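## Task

Take the black plate sitting in work nest N4, leaving any lid off, and set it in the drawer of cooler CD. It must lie flat within the locators of one of the drawer's places, its long side running across the drawer. Afterwards close the drawer completely; CD's lamp stays on until the drawer is fully shut. CD's housing must finish no more than a finger's width from its starting spot, with no rotation or tilt. Apart from the bins, everything else on the bench must be left as it was found. The result only counts if it holds without the robot's help. At the end, release everything and move the gripper away.

## Robot and tools

Robot: one five-joint arm (an xArm5) carrying a two-finger parallel gripper. The joints are waist, shoulder, elbow, wrist pitch and wrist roll. Because the middle three bend in a single vertical plane through the waist axis, the hand can tip toward or away from the base but never lean sideways. The fingers open to 84 mm between pads; a plate is gripped across its width, on the body above its base flange. Pressing a pad down onto a flange can wedge it.

Frames. Scene frame: origin on the table top beneath the arm base, +z up, +y to the left when facing along +x. Results report end_effector_position in metres and end_effector_quat_wxyz in this frame, plus linear (m/s) and angular (rad/s) velocities. The reported point is midway between the closed finger pads, roughly 2 cm behind the fingertips (tips reach about 10 mm further as the fingers close). Gripper frame: +z points out along the fingers, y is the direction the fingers open and close. The printed position may be off somewhat, more when reaching far.

A row (used by execute_actions and move) is seven numbers, each in [-1, 1]: dx, dy, dz, rx, ry, rz, opening. The first six are an offset, not a pose, expressed in the gripper's own axes and measured from the gripper pose shown in the most recent result (if no result in the scene has shown it yet, or for a second call in the same reply, from where the gripper is when the action begins). Scale: 1.0 equals 0.6 m for dx..dz and 180 degrees for the rotation; rx, ry, rz form a single rotation vector. Opening is absolute: +1 fully open (0.084 m), -1 closed. All rows in one action count from the same base pose, not from each other. All-zero offsets are not a pause: they pull the hand back to that base pose.

Tools:
- execute_actions {actions, pictures}: actions is a list with one item or empty. Empty returns the current state. An action {rows: [[7 numbers], ...], steps} runs up to 15 control steps of 1/30 s (default 15), one row per step, the last row reused if rows run out. A wait {steps: n} (up to 300) returns once n steps have elapsed since the previous result, counting your reply time. pictures (boolean) switches camera images on or off.
- move {target, speed}: target is one row as above; the gripper follows a straight path to it lasting 0.5 to 10 s (cut off at 10 s). speed is the top path speed in m/s, 0.002 to 0.5, default 0.25; turning is capped at twice that in rad/s. The opening is applied at the start. The path ignores obstacles; faster moves and targets set deeper past a contact hit and press harder. With a tilted hand, straight paths that keep orientation often end held or off_target. The result adds a move: line with the ending (done, off_target, moving, held, fault), any limits (paced = the sent pose was clipped; held = some steps were blocked, after which the arm may surge) and the distance left to target.
- wait {seconds}: 0 to 10 s, nothing new sent.
- zoom_image {camera, region}: camera is one of cam_head_left, cam_head_right, cam_high, cam_low, cam_wrist; region [x0, y0, x1, y1] in pixels of that 896x504 image, top-left origin, at most 504 by 504.
- read_manual {section}: only "licences"; no motion.
- finished_scene {scene}: ends scene 1 or 2 irreversibly, grades it and opens the next task.

Motion limits: each control step the commanded pose is clipped to within 70 mm and 16 degrees of the measured pose, so a distant target may not be reached in one action; after the last step the arm only continues to the last clipped pose. Read the result and send the rest. Pushing against something rigid builds force while the hand is short of target; only moving away relieves it.

Result lines: grip_measured is the current finger opening on the command scale; to keep hold, command a value well below it (lower squeezes harder, up to about 24 N per pad). Joint positions and torques follow URDF order. "pose unreachable" and HELD mark steps the clearance check changed or blocked. "Hand target" is the pose the controller now drives toward. A TORQUE FAULT (joint load limits: waist 44, shoulder 44, elbow 26.4, wrist pitch 17.6, wrist roll 17.6 N m, held load included) makes the arm back off and freeze for 10 s. MOTOR HOT appears from 65 °C; at 80 °C an OVER-TEMPERATURE FAULT brakes the arm until it cools.

Things to avoid: letting anything fall or get knocked off the table, slamming or pressing hard, dropping or slipping plates, and shoving the cooler, which is loose and must stay in place. Objects may be nudged or tugged unexpectedly at times. Finish with the plate resting on its own, the drawer fully closed, fingers open and the hand withdrawn.

Each tool is called after "Call:" as name([rows], argument=value, ...), one row to a line, values as JSON.

## Session

Call:
execute_actions(actions=[])

Scene clock: 0.00 s of 7200.00 s.
end_effector_position=(+0.5586, -0.2065, +0.3628) grip_measured=+1.00 end_effector_quat_wxyz=(+0.053, +0.956, -0.157, +0.242) end_effector_velocity=(-0.000, -0.000, -0.001) end_effector_angular_velocity=(+0.000, +0.001, -0.000)
Joint positions: [-0.375  0.026 -1.248  0.723 -0.031  0.084]
Joint velocities: [-0.     0.001  0.002 -0.001 -0.     0.   ]
Joint torques (N m, as the arm reports them, + toward a larger angle): no reading
Hand target: +0.559, -0.207, +0.363; +0.053, +0.956, -0.157, +0.242

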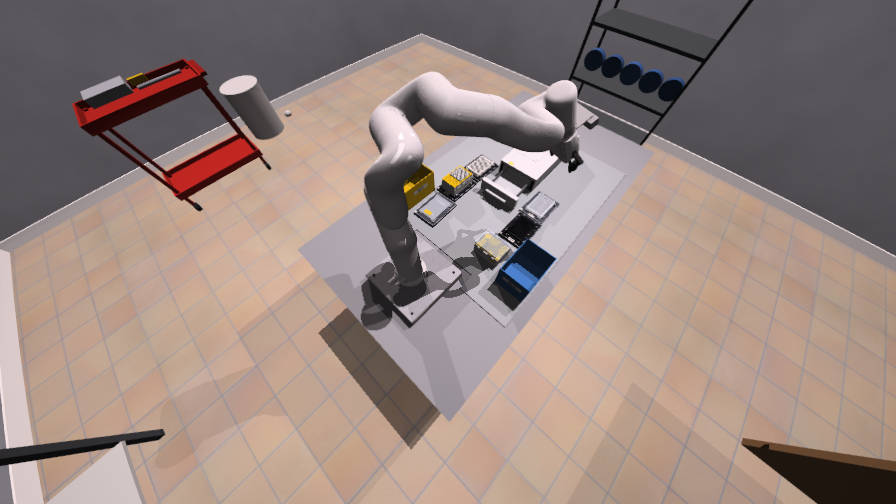

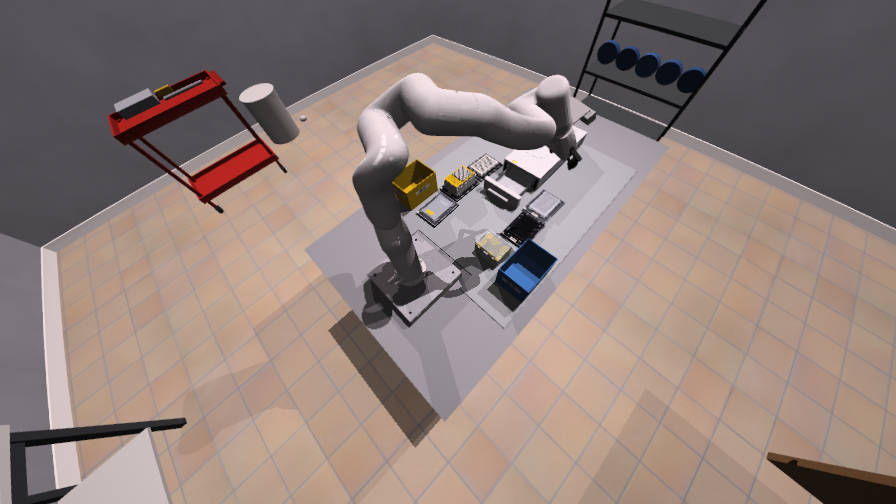

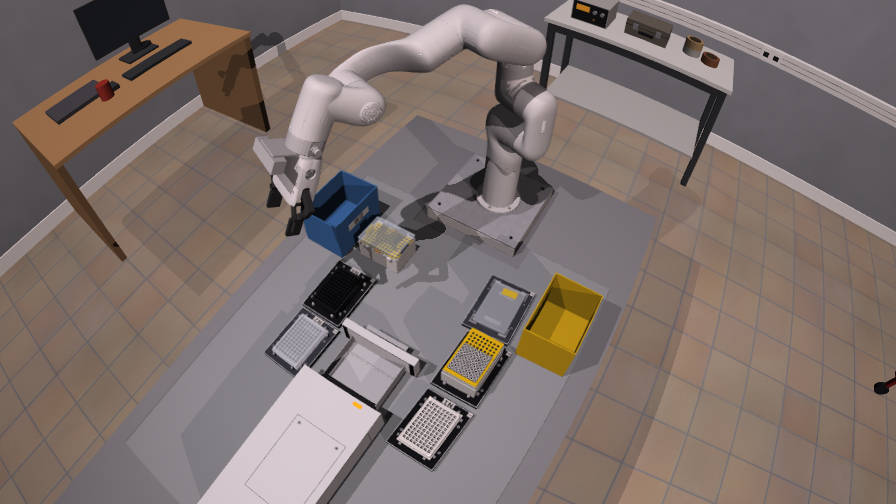

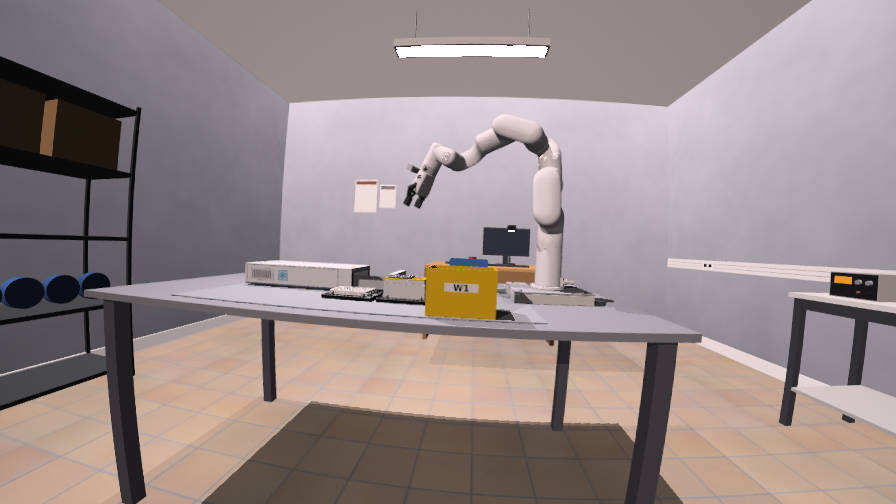

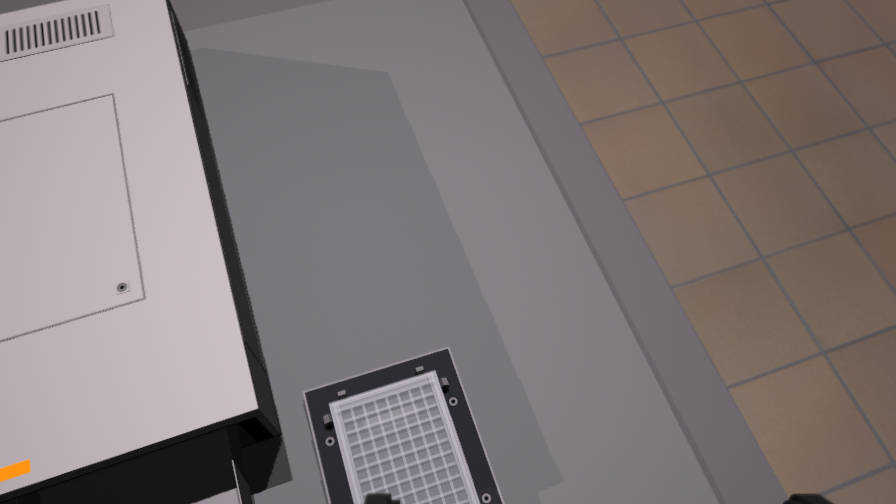

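Call:
move(target=[-0.224,-0.357,0.31,0.034,-0.156,-0.101,-1])

Scene clock: 7.63 s of 7200.00 s.
end_effector_position=(+0.5999, -0.0002, +0.1300) grip_measured=-1.00 end_effector_quat_wxyz=(+0.006, +1.000, -0.001, +0.001) end_effector_velocity=(+0.001, +0.003, -0.002) end_effector_angular_velocity=(+0.000, +0.004, +0.004)
Joint positions: [-0.017  0.57  -1.522  0.947  0.001  0.   ]
Joint velocities: [ 0.004  0.008 -0.008  0.004  0.     0.   ]
Joint torques (N m, as the arm reports them, + toward a larger angle): [ -2.15 -27.08 -15.67  -1.89  -0.31]
Hand target: +0.600, +0.000, +0.130; +0.006, +1.000, -0.001, +0.001
Off the commanded pose: 0.001 m, 1 deg.
After step 90, 2.73 s passed at rest.
move: done

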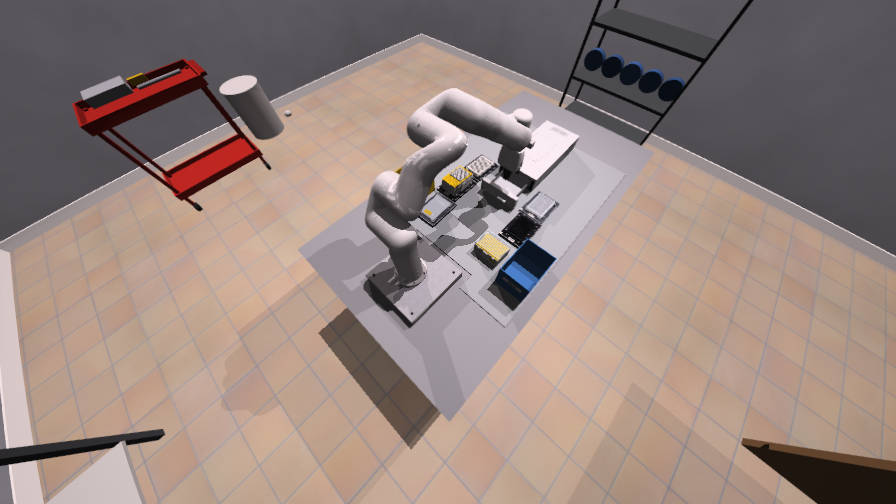

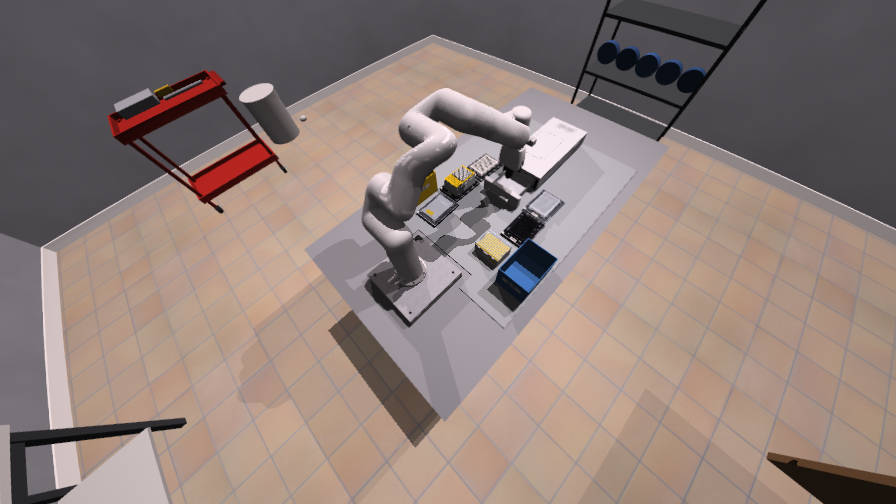

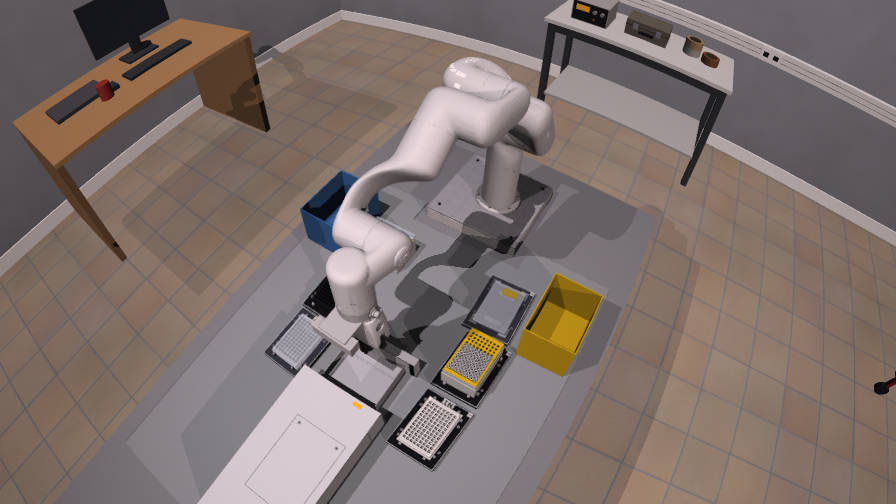

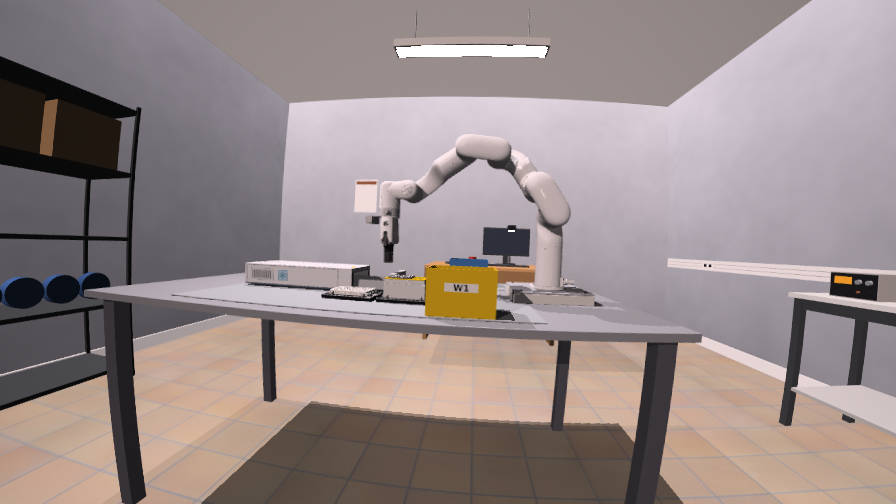

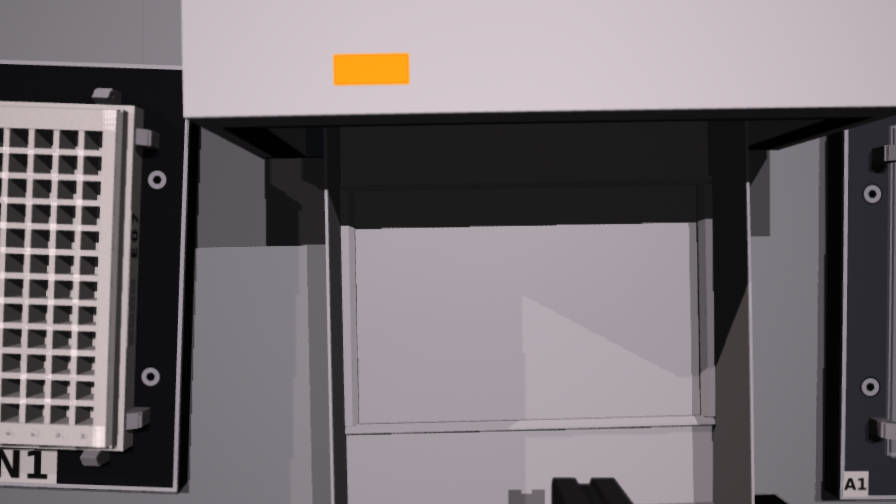

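Call:
move(target=[0,0,0.113,0,0,0,-1], speed=0.12)

Call:
move(target=[-0.1,0,0,0,0,0,-1], speed=0.04)

Call:
move(target=[0.01,0,-0.12,0,0,0,-1], speed=0.15)

Call:
move(target=[-0.12,0.3,0,0,0,0,1])

Scene clock: 12.60 s of 7200.00 s.
end_effector_position=(+0.6003, -0.0010, +0.0631) grip_measured=-1.00 end_effector_quat_wxyz=(+0.006, +1.000, -0.001, +0.002) end_effector_velocity=(-0.001, -0.001, -0.005) end_effector_angular_velocity=(+0.000, +0.004, -0.001)
Joint positions: [-0.017  0.682 -1.494  0.807  0.001  0.   ]
Joint velocities: [-0.001  0.009  0.001 -0.006  0.     0.   ]
Joint torques (N m, as the arm reports them, + toward a larger angle): [ -2.06 -27.8  -14.84  -1.87  -0.28]
Hand target: +0.600, -0.001, +0.062; +0.006, +1.000, -0.001, +0.001
Off the commanded pose: 0.001 m, 0 deg.
After step 90, 0.97 s passed at rest.
move: done

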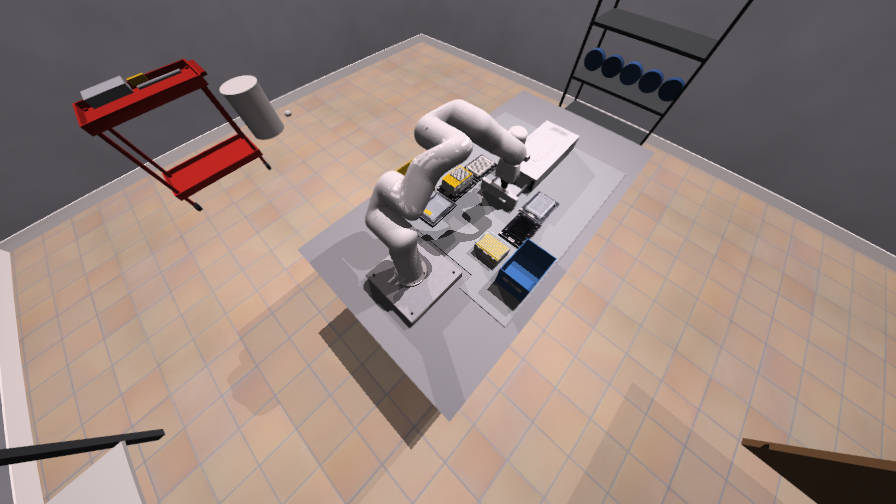

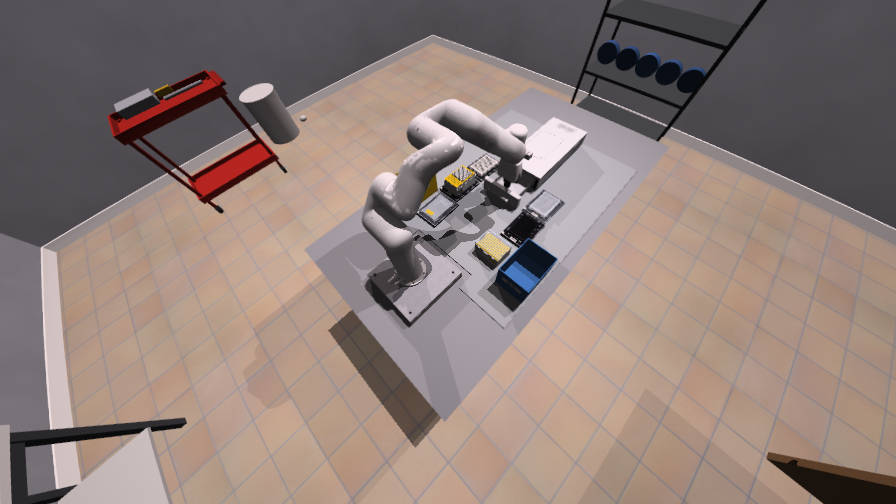

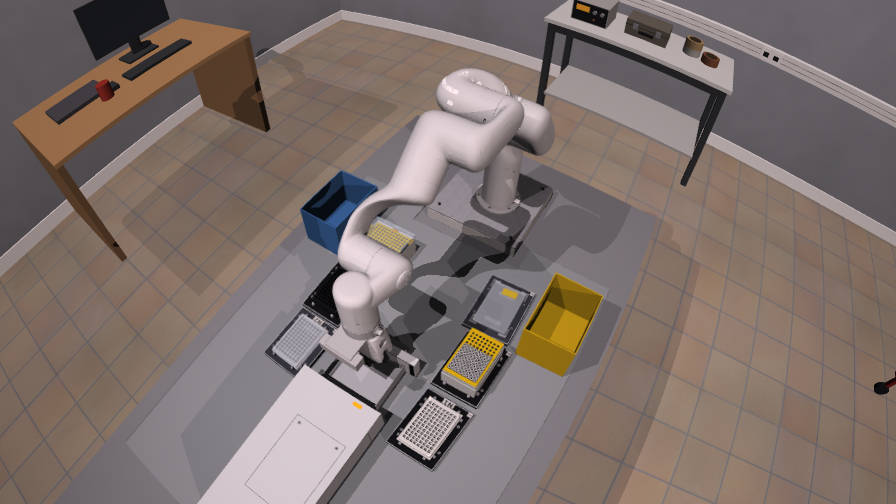

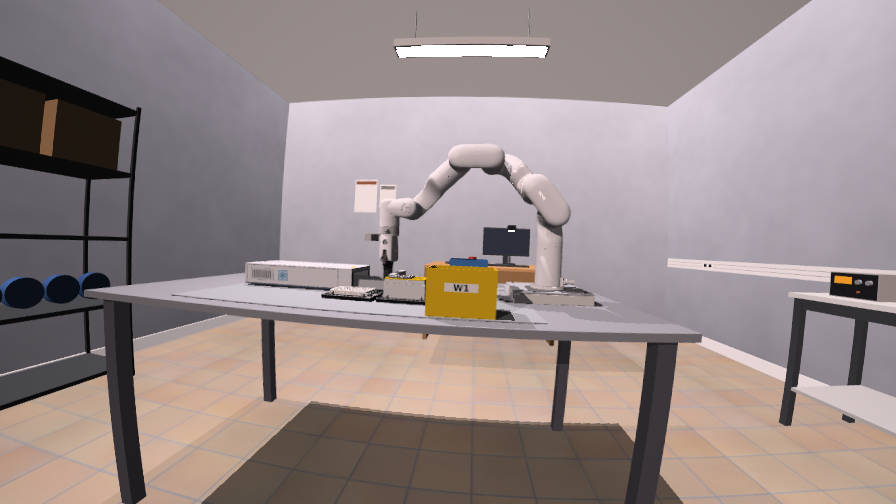

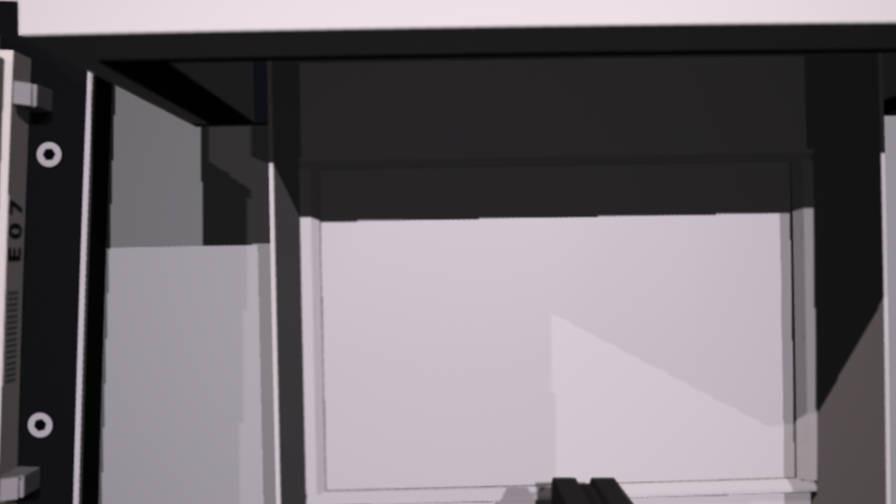

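Scene clock: 14.43 s of 7200.00 s.
end_effector_position=(+0.5405, -0.0006, +0.0629) grip_measured=-1.00 end_effector_quat_wxyz=(+0.006, +1.000, -0.001, +0.002) end_effector_velocity=(-0.002, -0.000, +0.001) end_effector_angular_velocity=(-0.000, -0.003, -0.000)
Joint positions: [-0.016  0.508 -1.199  0.685  0.001  0.   ]
Joint velocities: [-0.    -0.008  0.011 -0.006  0.     0.   ]
Joint torques (N m, as the arm reports them, + toward a larger angle): [ -1.79 -24.66 -13.7   -1.63  -0.42]
Hand target: +0.540, -0.001, +0.063; +0.006, +1.000, -0.001, +0.002
Off the commanded pose: 0.000 m, 0 deg.
move: done

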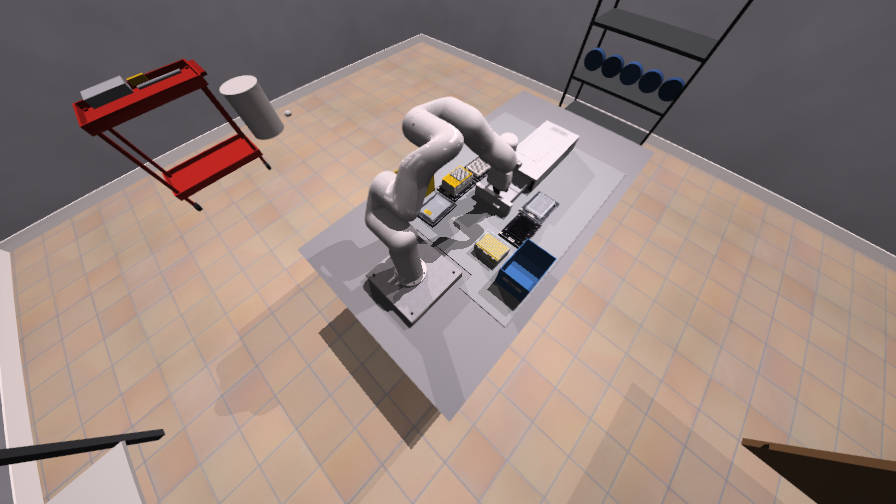

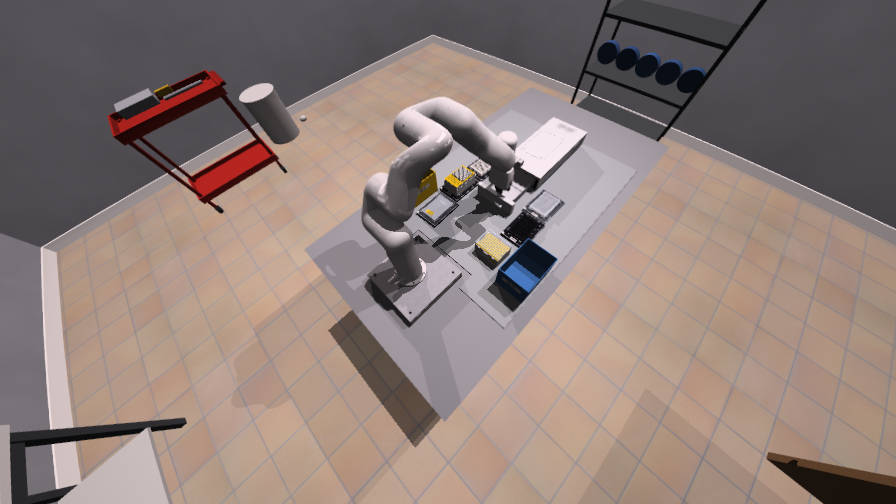

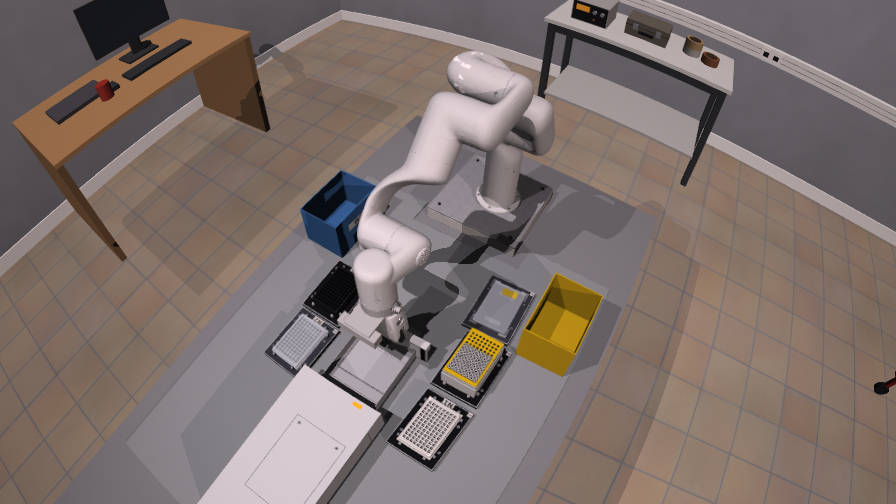

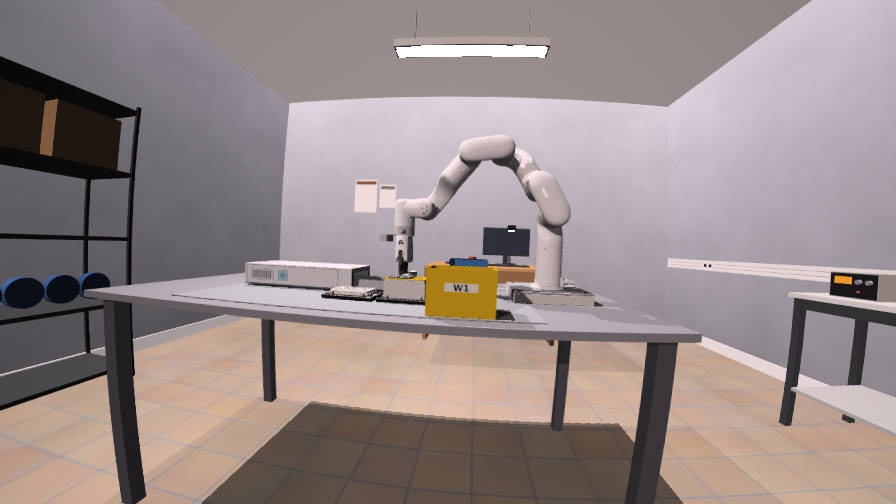

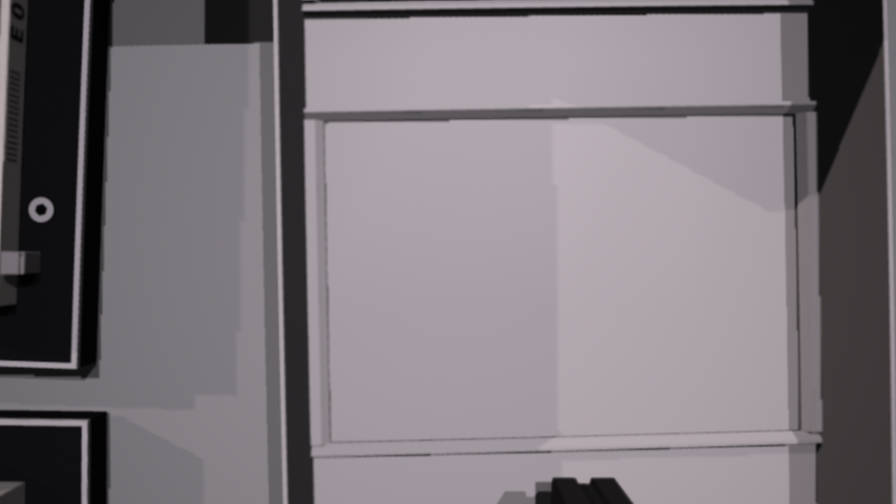

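Scene clock: 15.37 s of 7200.00 s.
end_effector_position=(+0.5460, +0.0001, +0.1340) grip_measured=-1.00 end_effector_quat_wxyz=(+0.006, +1.000, -0.001, +0.001) end_effector_velocity=(+0.002, +0.001, +0.007) end_effector_angular_velocity=(-0.000, -0.007, +0.002)
Joint positions: [-0.016  0.392 -1.255  0.859  0.001  0.   ]
Joint velocities: [ 0.002 -0.008 -0.009  0.01  -0.     0.   ]
Joint torques (N m, as the arm reports them, + toward a larger angle): [ -2.08 -23.96 -15.26  -1.82  -0.41]
Hand target: +0.546, +0.000, +0.135; +0.006, +1.000, -0.001, +0.002
Off the commanded pose: 0.001 m, 0 deg.
move: done

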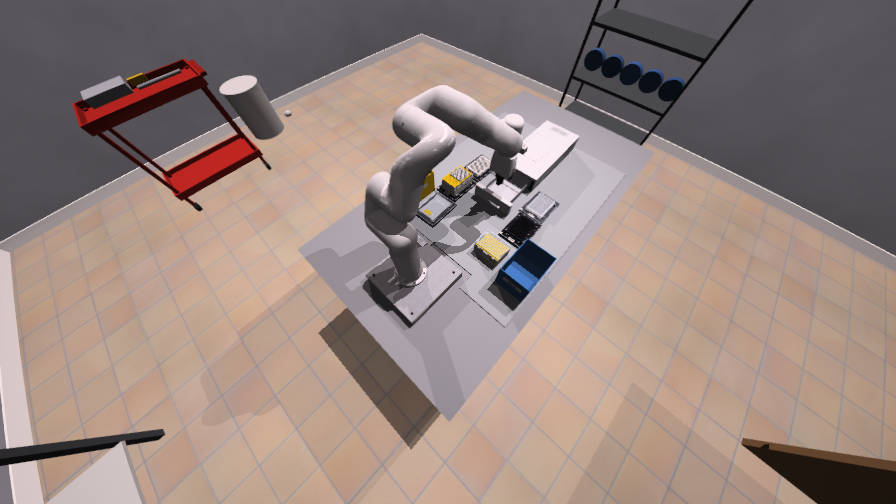

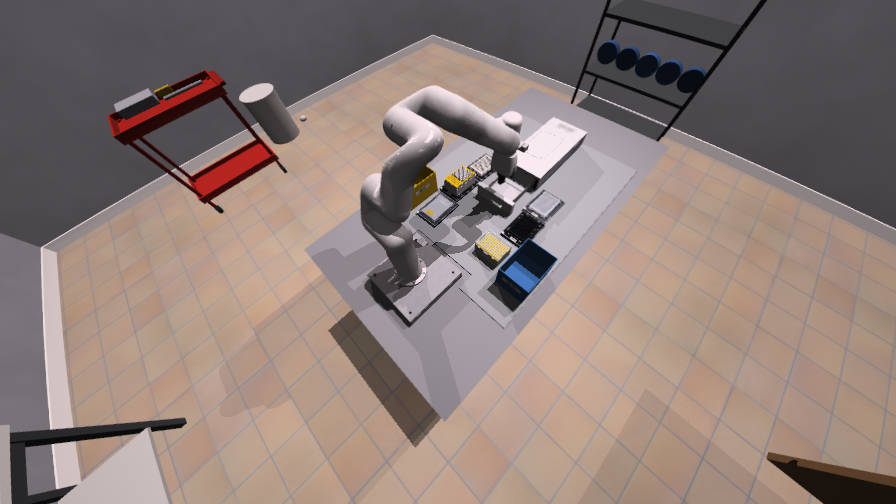

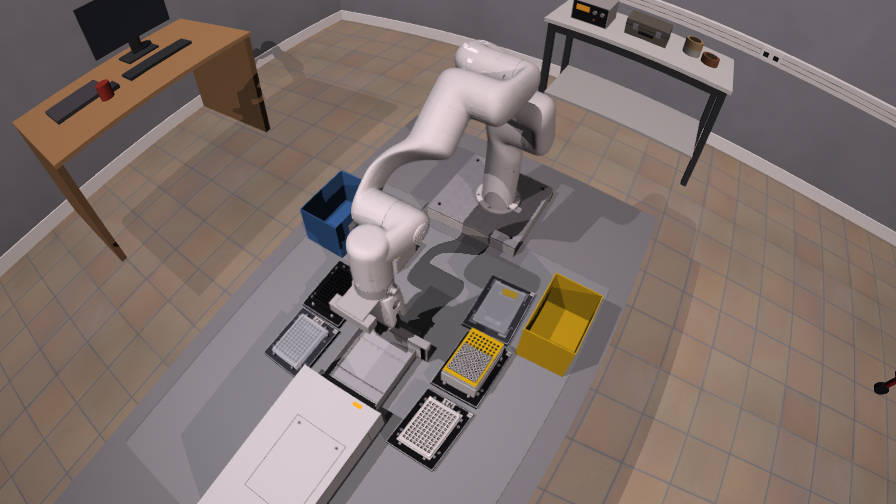

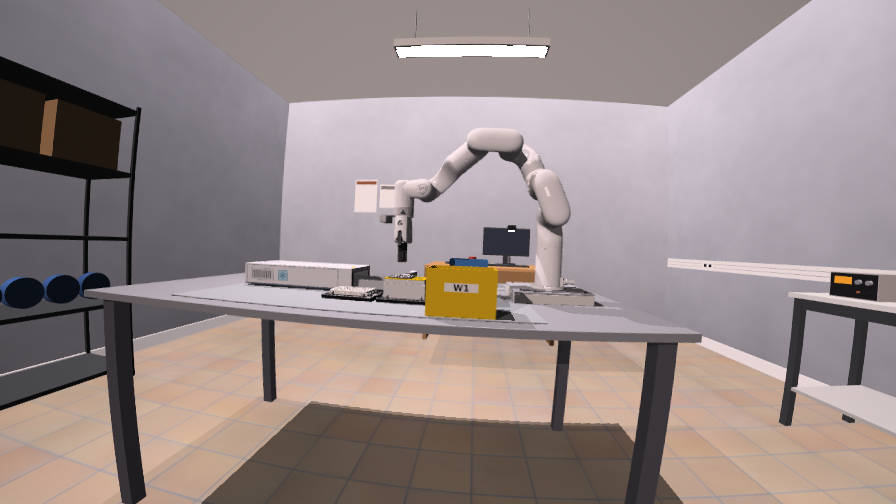

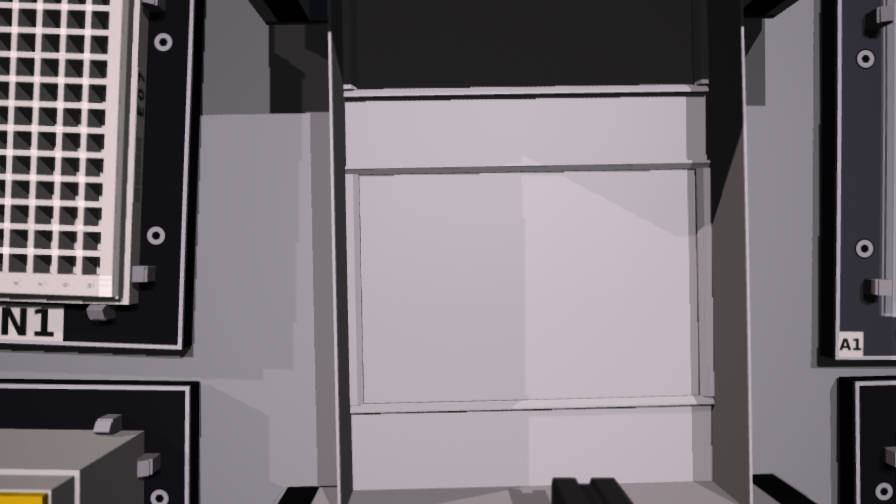

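Scene clock: 16.77 s of 7200.00 s.
end_effector_position=(+0.4732, -0.1792, +0.1359) grip_measured=+1.00 end_effector_quat_wxyz=(+0.006, +1.000, -0.001, +0.001) end_effector_velocity=(+0.001, -0.004, +0.002) end_effector_angular_velocity=(-0.002, -0.005, -0.003)
Joint positions: [-0.379  0.273 -1.08   0.803 -0.362  0.084]
Joint velocities: [-0.007 -0.    -0.003 -0.002 -0.004  0.   ]
Joint torques (N m, as the arm reports them, + toward a larger angle): [ -2.13 -21.67 -14.76  -1.88  -0.32]
Hand target: +0.473, -0.180, +0.136; +0.006, +1.000, -0.001, +0.001
Off the commanded pose: 0.001 m, 0 deg.
move: done

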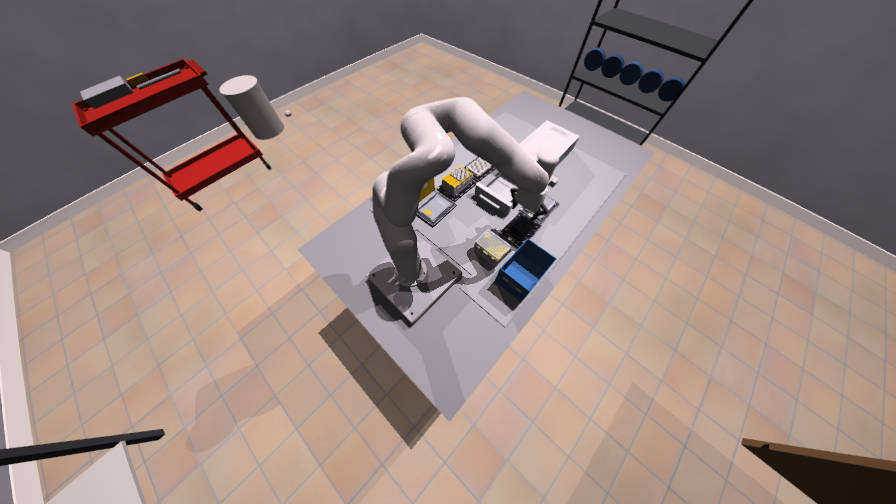

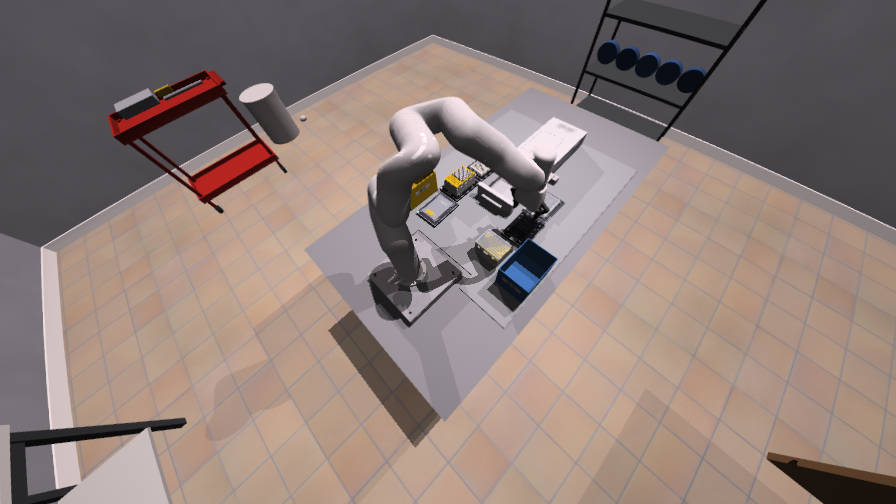

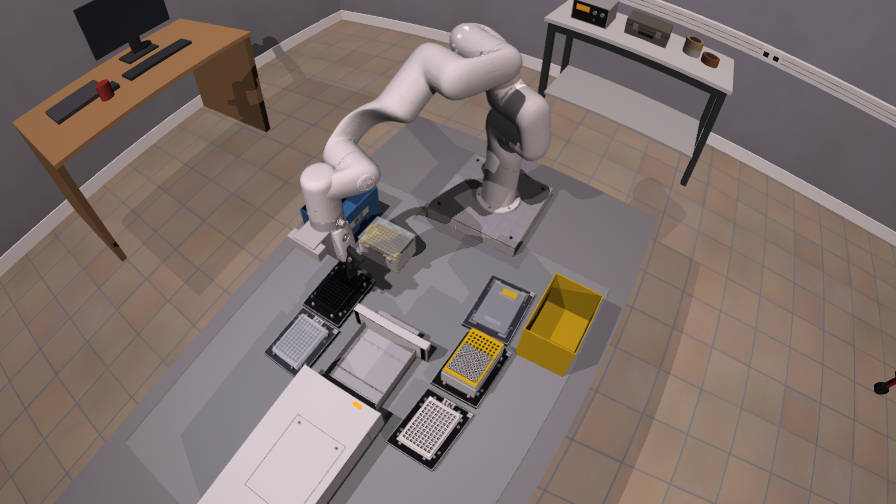

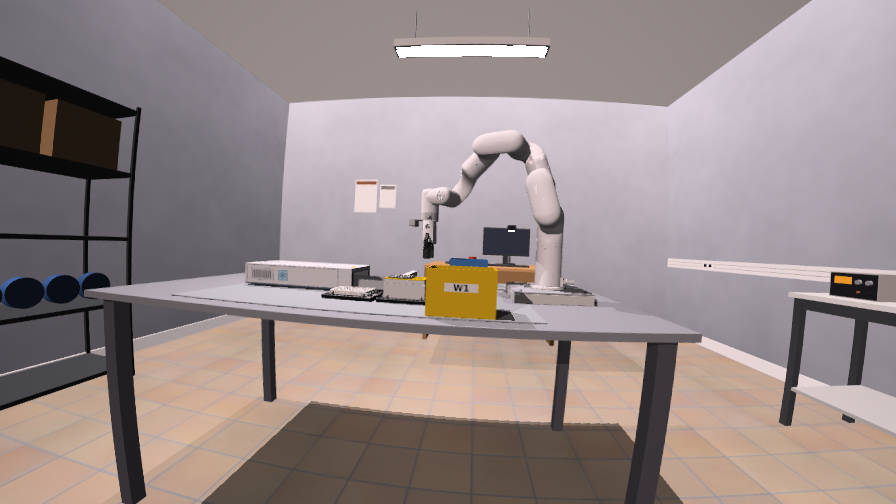

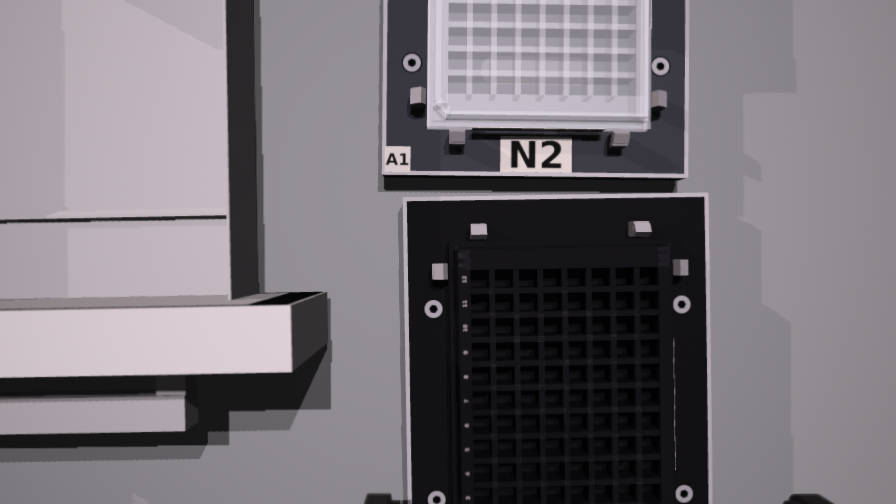

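Call:
move(target=[0.01,0.019,0.125,0,0,-0.006,1], speed=0.15)

Scene clock: 21.10 s of 7200.00 s.
end_effector_position=(+0.4793, -0.1915, +0.0616) grip_measured=+1.00 end_effector_quat_wxyz=(+0.007, +1.000, +0.008, +0.001) end_effector_velocity=(+0.001, +0.001, -0.003) end_effector_angular_velocity=(+0.001, +0.002, +0.003)
Joint positions: [-0.395  0.451 -1.092  0.635 -0.397  0.084]
Joint velocities: [ 0.002  0.009 -0.002 -0.005 -0.001 -0.   ]
Joint torques (N m, as the arm reports them, + toward a larger angle): [ -2.04 -23.64 -13.42  -1.77  -0.48]
Hand target: +0.479, -0.191, +0.061; +0.006, +1.000, +0.008, +0.001
Off the commanded pose: 0.001 m, 0 deg.
After step 90, 0.30 s passed at rest.
move: done

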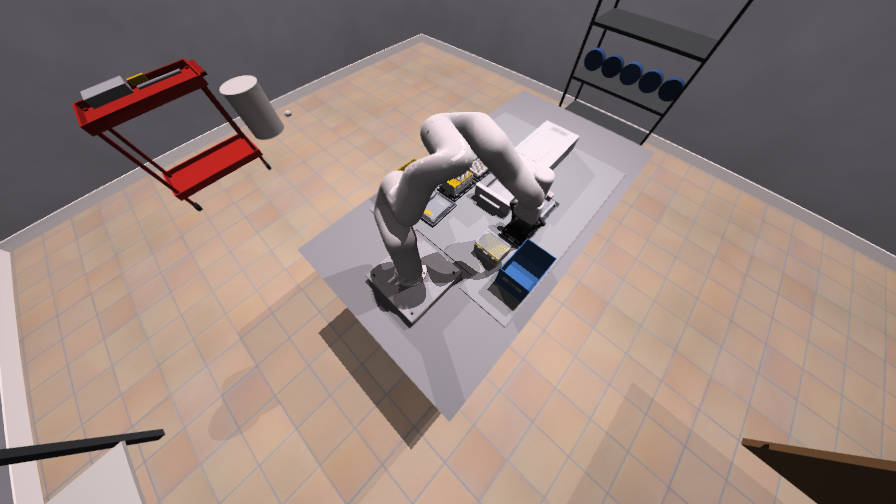

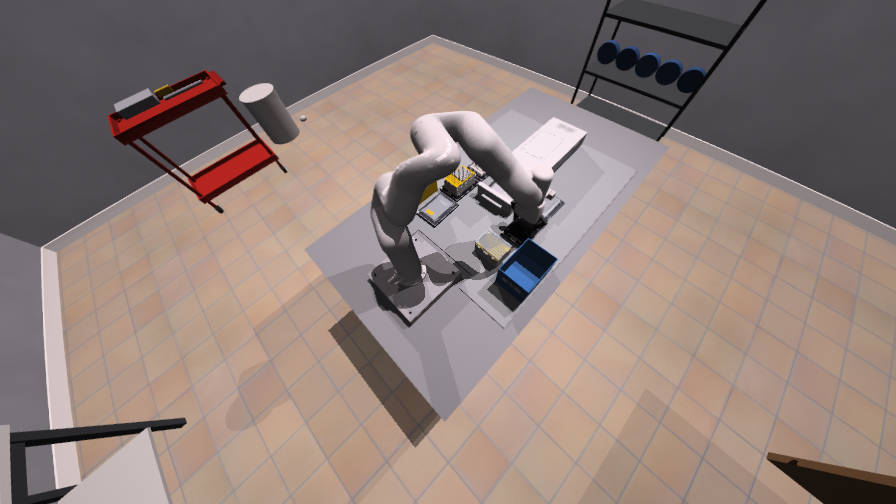

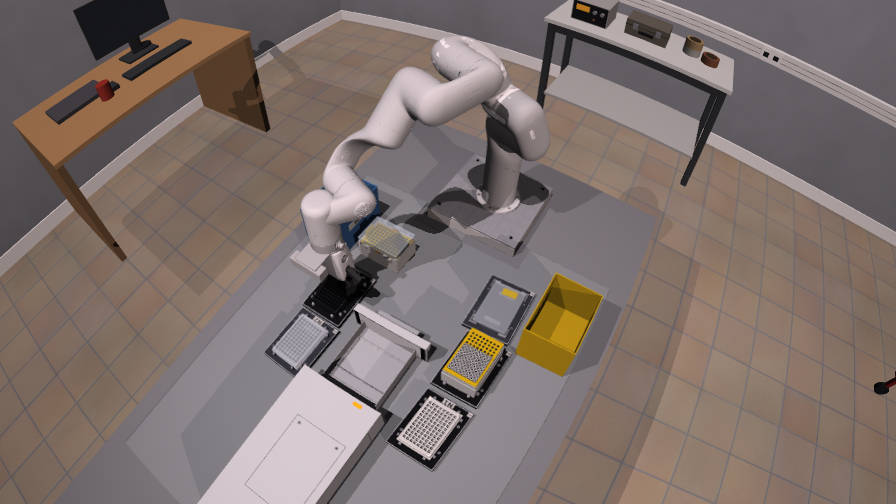

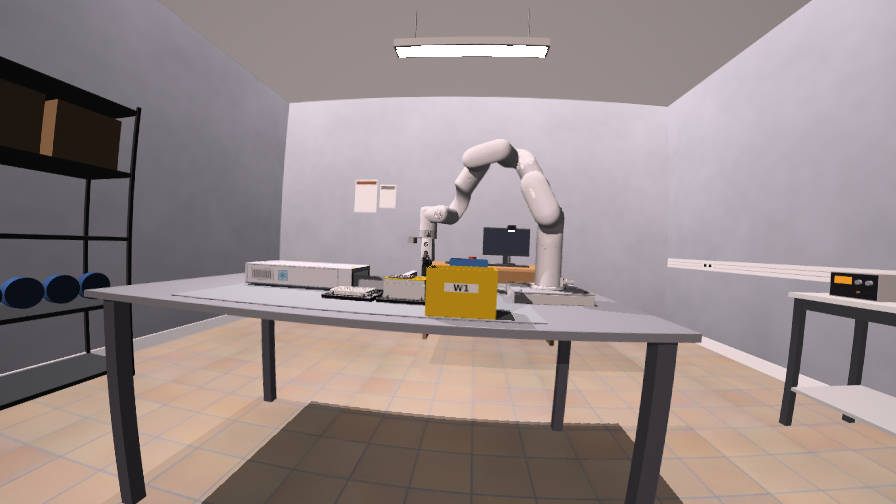

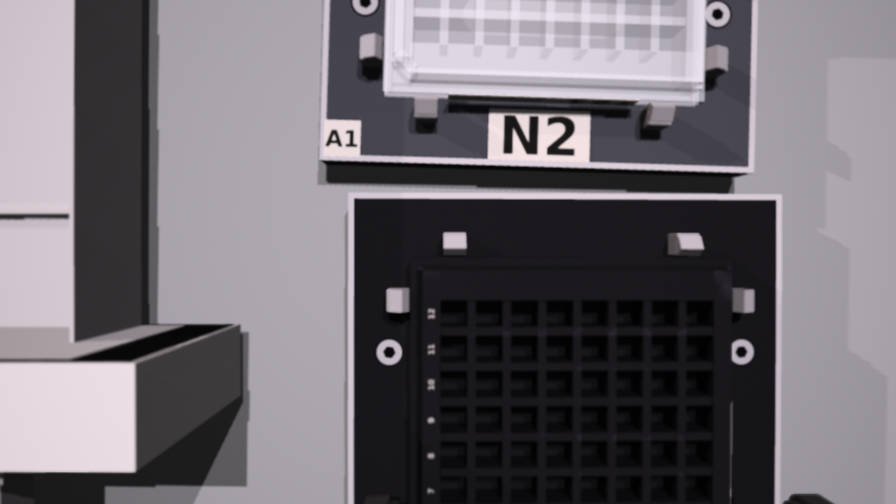

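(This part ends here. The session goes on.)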